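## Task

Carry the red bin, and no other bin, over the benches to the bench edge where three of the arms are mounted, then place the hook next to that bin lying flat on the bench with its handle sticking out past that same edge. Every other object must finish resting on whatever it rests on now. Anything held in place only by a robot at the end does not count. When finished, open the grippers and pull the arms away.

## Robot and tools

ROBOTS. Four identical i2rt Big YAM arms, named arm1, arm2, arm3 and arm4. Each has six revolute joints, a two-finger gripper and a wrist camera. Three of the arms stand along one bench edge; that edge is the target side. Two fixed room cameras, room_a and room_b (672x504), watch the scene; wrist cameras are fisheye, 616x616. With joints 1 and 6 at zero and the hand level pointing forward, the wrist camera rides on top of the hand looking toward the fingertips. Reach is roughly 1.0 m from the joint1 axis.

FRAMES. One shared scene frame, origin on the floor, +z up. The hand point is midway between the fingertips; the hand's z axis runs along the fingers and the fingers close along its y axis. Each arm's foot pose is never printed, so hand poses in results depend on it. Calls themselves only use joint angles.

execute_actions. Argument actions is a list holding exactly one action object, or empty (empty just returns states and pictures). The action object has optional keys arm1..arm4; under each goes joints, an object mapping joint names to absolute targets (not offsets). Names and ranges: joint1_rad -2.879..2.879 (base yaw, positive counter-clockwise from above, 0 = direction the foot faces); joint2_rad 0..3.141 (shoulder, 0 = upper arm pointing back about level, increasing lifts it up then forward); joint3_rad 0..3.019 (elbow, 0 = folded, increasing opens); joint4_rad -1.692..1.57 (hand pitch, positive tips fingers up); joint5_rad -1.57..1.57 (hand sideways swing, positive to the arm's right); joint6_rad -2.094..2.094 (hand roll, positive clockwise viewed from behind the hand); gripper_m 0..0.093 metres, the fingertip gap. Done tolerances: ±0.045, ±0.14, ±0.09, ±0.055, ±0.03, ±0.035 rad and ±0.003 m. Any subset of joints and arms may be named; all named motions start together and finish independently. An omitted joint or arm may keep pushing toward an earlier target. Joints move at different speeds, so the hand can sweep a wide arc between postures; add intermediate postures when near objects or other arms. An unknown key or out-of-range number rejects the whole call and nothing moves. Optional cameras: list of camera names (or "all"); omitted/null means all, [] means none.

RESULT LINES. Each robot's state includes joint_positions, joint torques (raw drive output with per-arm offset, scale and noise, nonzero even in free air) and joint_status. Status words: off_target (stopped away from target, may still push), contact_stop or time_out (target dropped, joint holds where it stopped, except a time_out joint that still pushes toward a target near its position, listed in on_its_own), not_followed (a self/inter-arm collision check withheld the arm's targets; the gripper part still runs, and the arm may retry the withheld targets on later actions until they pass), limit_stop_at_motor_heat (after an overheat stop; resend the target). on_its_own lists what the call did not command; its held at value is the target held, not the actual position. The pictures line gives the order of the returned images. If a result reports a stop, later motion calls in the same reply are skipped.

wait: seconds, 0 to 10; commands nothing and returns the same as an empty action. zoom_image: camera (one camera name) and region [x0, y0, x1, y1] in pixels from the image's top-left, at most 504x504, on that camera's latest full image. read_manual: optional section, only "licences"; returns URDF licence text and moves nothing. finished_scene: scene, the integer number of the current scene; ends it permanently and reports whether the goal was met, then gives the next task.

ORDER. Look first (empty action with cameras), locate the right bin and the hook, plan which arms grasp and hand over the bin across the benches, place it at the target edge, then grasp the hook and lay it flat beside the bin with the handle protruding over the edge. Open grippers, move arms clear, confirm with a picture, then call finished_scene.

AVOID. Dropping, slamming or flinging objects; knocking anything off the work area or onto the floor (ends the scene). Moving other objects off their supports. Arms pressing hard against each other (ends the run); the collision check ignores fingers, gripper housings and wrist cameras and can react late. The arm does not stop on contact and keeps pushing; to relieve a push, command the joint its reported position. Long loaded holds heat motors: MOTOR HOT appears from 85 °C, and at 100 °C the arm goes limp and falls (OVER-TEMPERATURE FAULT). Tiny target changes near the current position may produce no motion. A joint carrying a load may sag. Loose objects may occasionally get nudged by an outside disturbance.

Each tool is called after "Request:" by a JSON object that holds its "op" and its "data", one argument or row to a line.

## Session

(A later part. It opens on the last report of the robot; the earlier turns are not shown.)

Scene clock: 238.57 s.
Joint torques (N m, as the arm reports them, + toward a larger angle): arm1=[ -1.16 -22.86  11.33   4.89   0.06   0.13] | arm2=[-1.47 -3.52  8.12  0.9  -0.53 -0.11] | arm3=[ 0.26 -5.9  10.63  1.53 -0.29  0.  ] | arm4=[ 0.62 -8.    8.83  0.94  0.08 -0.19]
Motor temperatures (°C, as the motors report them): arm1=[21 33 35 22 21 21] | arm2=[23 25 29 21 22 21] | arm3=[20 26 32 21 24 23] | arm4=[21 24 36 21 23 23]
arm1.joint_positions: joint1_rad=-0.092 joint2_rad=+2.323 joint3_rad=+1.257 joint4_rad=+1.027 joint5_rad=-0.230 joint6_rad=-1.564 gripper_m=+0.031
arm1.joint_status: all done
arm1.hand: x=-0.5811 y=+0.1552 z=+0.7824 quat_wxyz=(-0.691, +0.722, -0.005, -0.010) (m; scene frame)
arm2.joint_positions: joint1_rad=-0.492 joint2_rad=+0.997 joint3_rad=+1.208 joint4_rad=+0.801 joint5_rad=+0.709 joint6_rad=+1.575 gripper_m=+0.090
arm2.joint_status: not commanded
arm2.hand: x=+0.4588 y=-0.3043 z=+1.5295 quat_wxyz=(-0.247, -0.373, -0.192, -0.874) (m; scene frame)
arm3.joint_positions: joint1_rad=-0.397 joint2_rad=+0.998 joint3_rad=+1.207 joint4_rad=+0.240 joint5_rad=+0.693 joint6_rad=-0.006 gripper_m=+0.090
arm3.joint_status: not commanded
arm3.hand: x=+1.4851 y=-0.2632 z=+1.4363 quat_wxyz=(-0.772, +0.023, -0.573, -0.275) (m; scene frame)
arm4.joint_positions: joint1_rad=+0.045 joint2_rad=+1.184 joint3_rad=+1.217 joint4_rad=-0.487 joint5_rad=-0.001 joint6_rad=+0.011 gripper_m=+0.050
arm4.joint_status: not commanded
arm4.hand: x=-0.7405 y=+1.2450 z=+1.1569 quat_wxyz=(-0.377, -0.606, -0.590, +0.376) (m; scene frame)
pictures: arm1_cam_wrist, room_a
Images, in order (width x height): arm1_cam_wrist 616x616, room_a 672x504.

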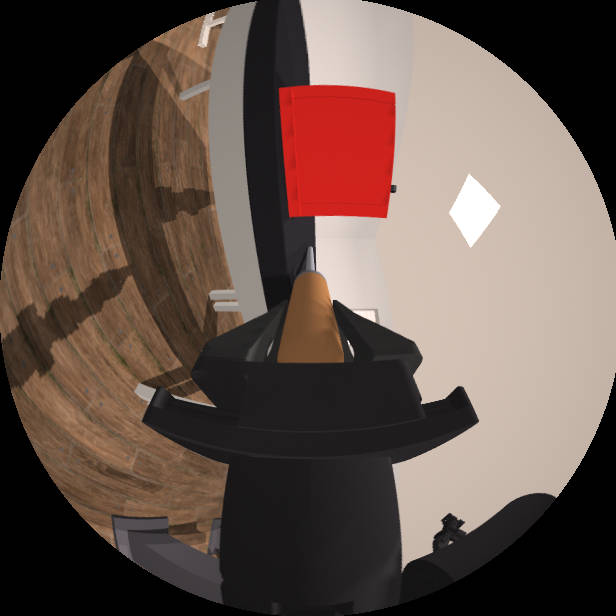

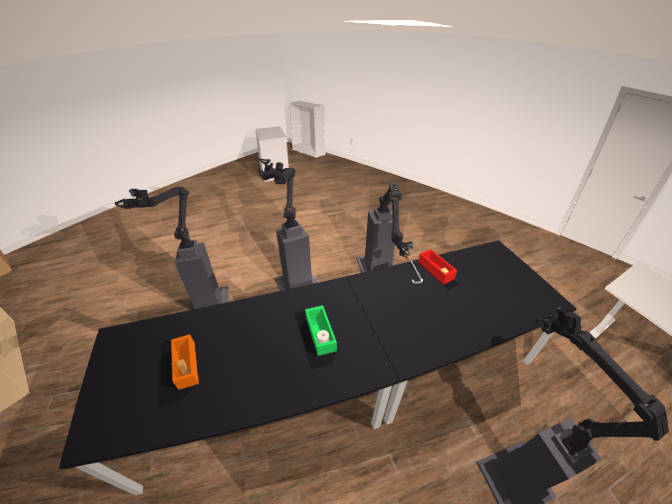

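Request:
{"op": "execute_actions", "data": {
  "actions": [
    {"arm1":{"joints":{"joint2_rad":2.325,"joint3_rad":1.27,"joint4_rad":1.05,"gripper_m":0.09}}}
  ],
  "cameras": []
}}

Request:
{"op": "execute_actions", "data": {
  "actions": [
    {"arm1":{"joints":{"joint6_rad":0}}}
  ],
  "cameras": ["arm1_cam_wrist"]
}}

Request:
{"op": "execute_actions", "data": {
  "actions": [
    {"arm1":{"joints":{"joint2_rad":1.3,"joint4_rad":0}}}
  ],
  "cameras": ["room_a"]
}}

Request:
{"op": "zoom_image", "data": {
  "camera": "room_a",
  "region": [380,230,480,310]
}}

Scene clock: 244.40 s.
Joint torques (N m, as the arm reports them, + toward a larger angle): arm1=[ -1.14 -18.9    7.85   3.59   0.05   0.16] | arm2=[-1.29 -3.46  8.2   0.99 -0.51 -0.14] | arm3=[ 0.74 -5.45 10.53  1.54 -0.29  0.01] | arm4=[ 0.63 -8.01  8.82  0.95  0.08 -0.19]
Motor temperatures (°C, as the motors report them): arm1=[21 34 35 22 21 21] | arm2=[23 25 29 21 22 21] | arm3=[20 26 32 21 24 23] | arm4=[21 24 36 21 23 23]
arm1.joint_positions: joint1_rad=-0.092 joint2_rad=+2.323 joint3_rad=+1.257 joint4_rad=+1.029 joint5_rad=-0.229 joint6_rad=-1.564 gripper_m=+0.090
arm1.joint_status: all done
arm1.hand: x=-0.5810 y=+0.1552 z=+0.7829 quat_wxyz=(-0.692, +0.722, -0.005, -0.010) (m; scene frame)
arm2.joint_positions: joint1_rad=-0.492 joint2_rad=+0.997 joint3_rad=+1.208 joint4_rad=+0.801 joint5_rad=+0.709 joint6_rad=+1.575 gripper_m=+0.090
arm2.joint_status: not commanded
arm2.hand: x=+0.4588 y=-0.3043 z=+1.5295 quat_wxyz=(-0.247, -0.373, -0.192, -0.874) (m; scene frame)
arm3.joint_positions: joint1_rad=-0.397 joint2_rad=+0.998 joint3_rad=+1.207 joint4_rad=+0.240 joint5_rad=+0.693 joint6_rad=-0.006 gripper_m=+0.090
arm3.joint_status: not commanded
arm3.hand: x=+1.4851 y=-0.2632 z=+1.4363 quat_wxyz=(-0.772, +0.023, -0.573, -0.275) (m; scene frame)
arm4.joint_positions: joint1_rad=+0.045 joint2_rad=+1.184 joint3_rad=+1.217 joint4_rad=-0.487 joint5_rad=-0.001 joint6_rad=+0.011 gripper_m=+0.050
arm4.joint_status: not commanded
arm4.hand: x=-0.7405 y=+1.2450 z=+1.1569 quat_wxyz=(-0.377, -0.606, -0.590, +0.376) (m; scene frame)
pictures: none
No camera images: the call's "cameras" was empty. Leave "cameras" out to get every camera's image.

Scene clock: 246.57 s.
Joint torques (N m, as the arm reports them, + toward a larger angle): arm1=[ -1.15 -19.07   7.83   3.61   0.06   0.28] | arm2=[-1.67 -3.58  8.18  0.91 -0.51 -0.14] | arm3=[ 0.1  -5.87 10.6   1.61 -0.3   0.  ] | arm4=[ 0.66 -7.98  8.83  0.94  0.08 -0.19]
Motor temperatures (°C, as the motors report them): arm1=[21 34 35 22 21 21] | arm2=[23 25 29 21 22 21] | arm3=[20 26 32 21 24 23] | arm4=[21 24 36 21 23 23]
arm1.joint_positions: joint1_rad=-0.092 joint2_rad=+2.323 joint3_rad=+1.257 joint4_rad=+1.029 joint5_rad=-0.229 joint6_rad=-0.012 gripper_m=+0.090
arm1.joint_status: all done
arm1.hand: x=-0.5810 y=+0.1552 z=+0.7829 quat_wxyz=(-0.487, +0.512, -0.509, -0.492) (m; scene frame)
arm2.joint_positions: joint1_rad=-0.492 joint2_rad=+0.997 joint3_rad=+1.208 joint4_rad=+0.801 joint5_rad=+0.709 joint6_rad=+1.575 gripper_m=+0.090
arm2.joint_status: not commanded
arm2.hand: x=+0.4588 y=-0.3043 z=+1.5295 quat_wxyz=(-0.247, -0.373, -0.192, -0.874) (m; scene frame)
arm3.joint_positions: joint1_rad=-0.397 joint2_rad=+0.998 joint3_rad=+1.207 joint4_rad=+0.240 joint5_rad=+0.693 joint6_rad=-0.006 gripper_m=+0.090
arm3.joint_status: not commanded
arm3.hand: x=+1.4851 y=-0.2632 z=+1.4363 quat_wxyz=(-0.772, +0.023, -0.573, -0.275) (m; scene frame)
arm4.joint_positions: joint1_rad=+0.045 joint2_rad=+1.184 joint3_rad=+1.217 joint4_rad=-0.487 joint5_rad=-0.001 joint6_rad=+0.011 gripper_m=+0.050
arm4.joint_status: not commanded
arm4.hand: x=-0.7405 y=+1.2450 z=+1.1569 quat_wxyz=(-0.377, -0.606, -0.590, +0.376) (m; scene frame)
pictures: arm1_cam_wrist
Images, in order (width x height): arm1_cam_wrist 616x616.

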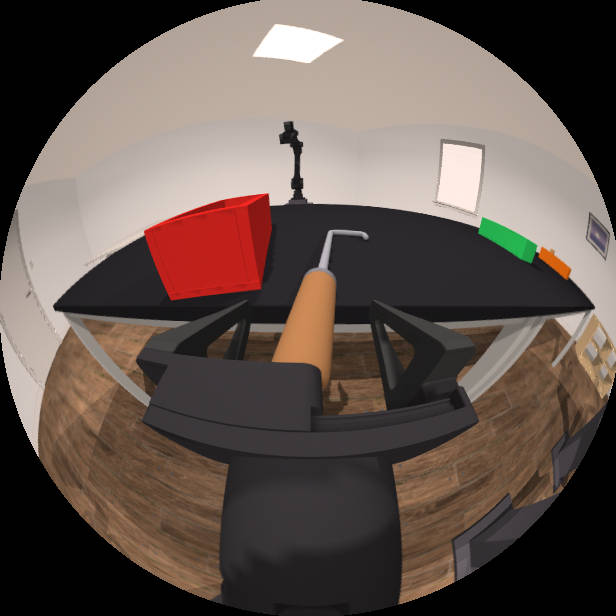

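Scene clock: 248.20 s.
Joint torques (N m, as the arm reports them, + toward a larger angle): arm1=[-1.22 -8.94 12.9   2.06  0.06  0.24] | arm2=[-1.06 -3.84  8.22  0.88 -0.52 -0.12] | arm3=[ 0.41 -5.75 10.56  1.68 -0.32 -0.01] | arm4=[ 0.67 -7.99  8.83  0.94  0.08 -0.19]
Motor temperatures (°C, as the motors report them): arm1=[21 33 35 22 21 21] | arm2=[23 25 29 21 22 21] | arm3=[20 26 32 21 24 23] | arm4=[21 24 36 21 23 23]
arm1.joint_positions: joint1_rad=-0.092 joint2_rad=+1.281 joint3_rad=+1.257 joint4_rad=+0.016 joint5_rad=-0.229 joint6_rad=-0.011 gripper_m=+0.090
arm1.joint_status: all done
arm1.hand: x=-0.6118 y=+0.0076 z=+1.2689 quat_wxyz=(-0.496, +0.506, -0.501, -0.498) (m; scene frame)
arm2.joint_positions: joint1_rad=-0.492 joint2_rad=+0.997 joint3_rad=+1.208 joint4_rad=+0.801 joint5_rad=+0.709 joint6_rad=+1.575 gripper_m=+0.090
arm2.joint_status: not commanded
arm2.hand: x=+0.4588 y=-0.3043 z=+1.5295 quat_wxyz=(-0.247, -0.373, -0.192, -0.874) (m; scene frame)
arm3.joint_positions: joint1_rad=-0.397 joint2_rad=+0.998 joint3_rad=+1.207 joint4_rad=+0.240 joint5_rad=+0.693 joint6_rad=-0.006 gripper_m=+0.090
arm3.joint_status: not commanded
arm3.hand: x=+1.4851 y=-0.2632 z=+1.4363 quat_wxyz=(-0.772, +0.023, -0.573, -0.275) (m; scene frame)
arm4.joint_positions: joint1_rad=+0.045 joint2_rad=+1.184 joint3_rad=+1.217 joint4_rad=-0.487 joint5_rad=-0.001 joint6_rad=+0.011 gripper_m=+0.050
arm4.joint_status: not commanded
arm4.hand: x=-0.7405 y=+1.2450 z=+1.1569 quat_wxyz=(-0.377, -0.606, -0.590, +0.376) (m; scene frame)
pictures: room_a
Images, in order (width x height): room_a 672x504.

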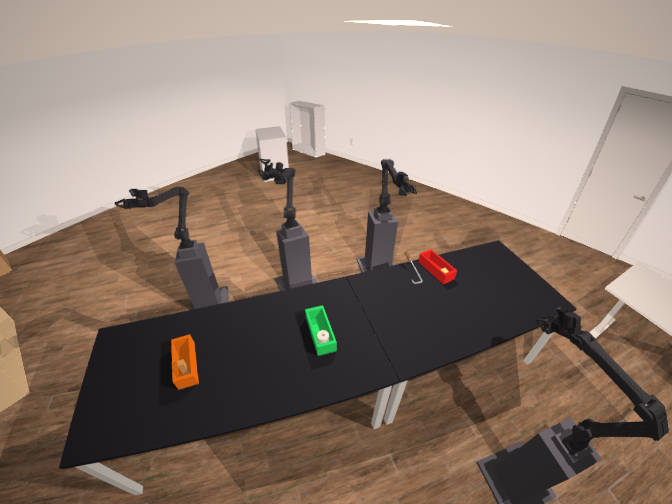

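Region (380, 230, 480, 310) of room_a's 672x504 image, scaled by 5.040, with more detail than that image has; it fills the top 403 rows of this view, and the rest is white.

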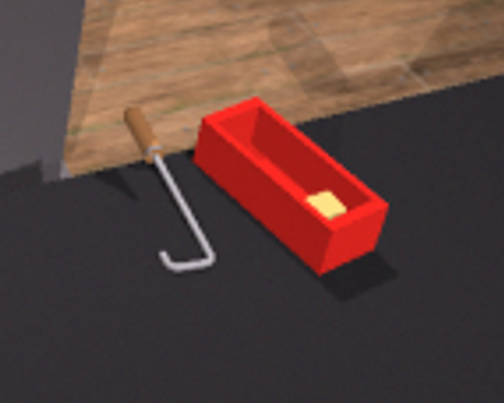

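Request:
{"op": "finished_scene", "data": {
  "scene": 1
}}

The scene is finished: the task was done.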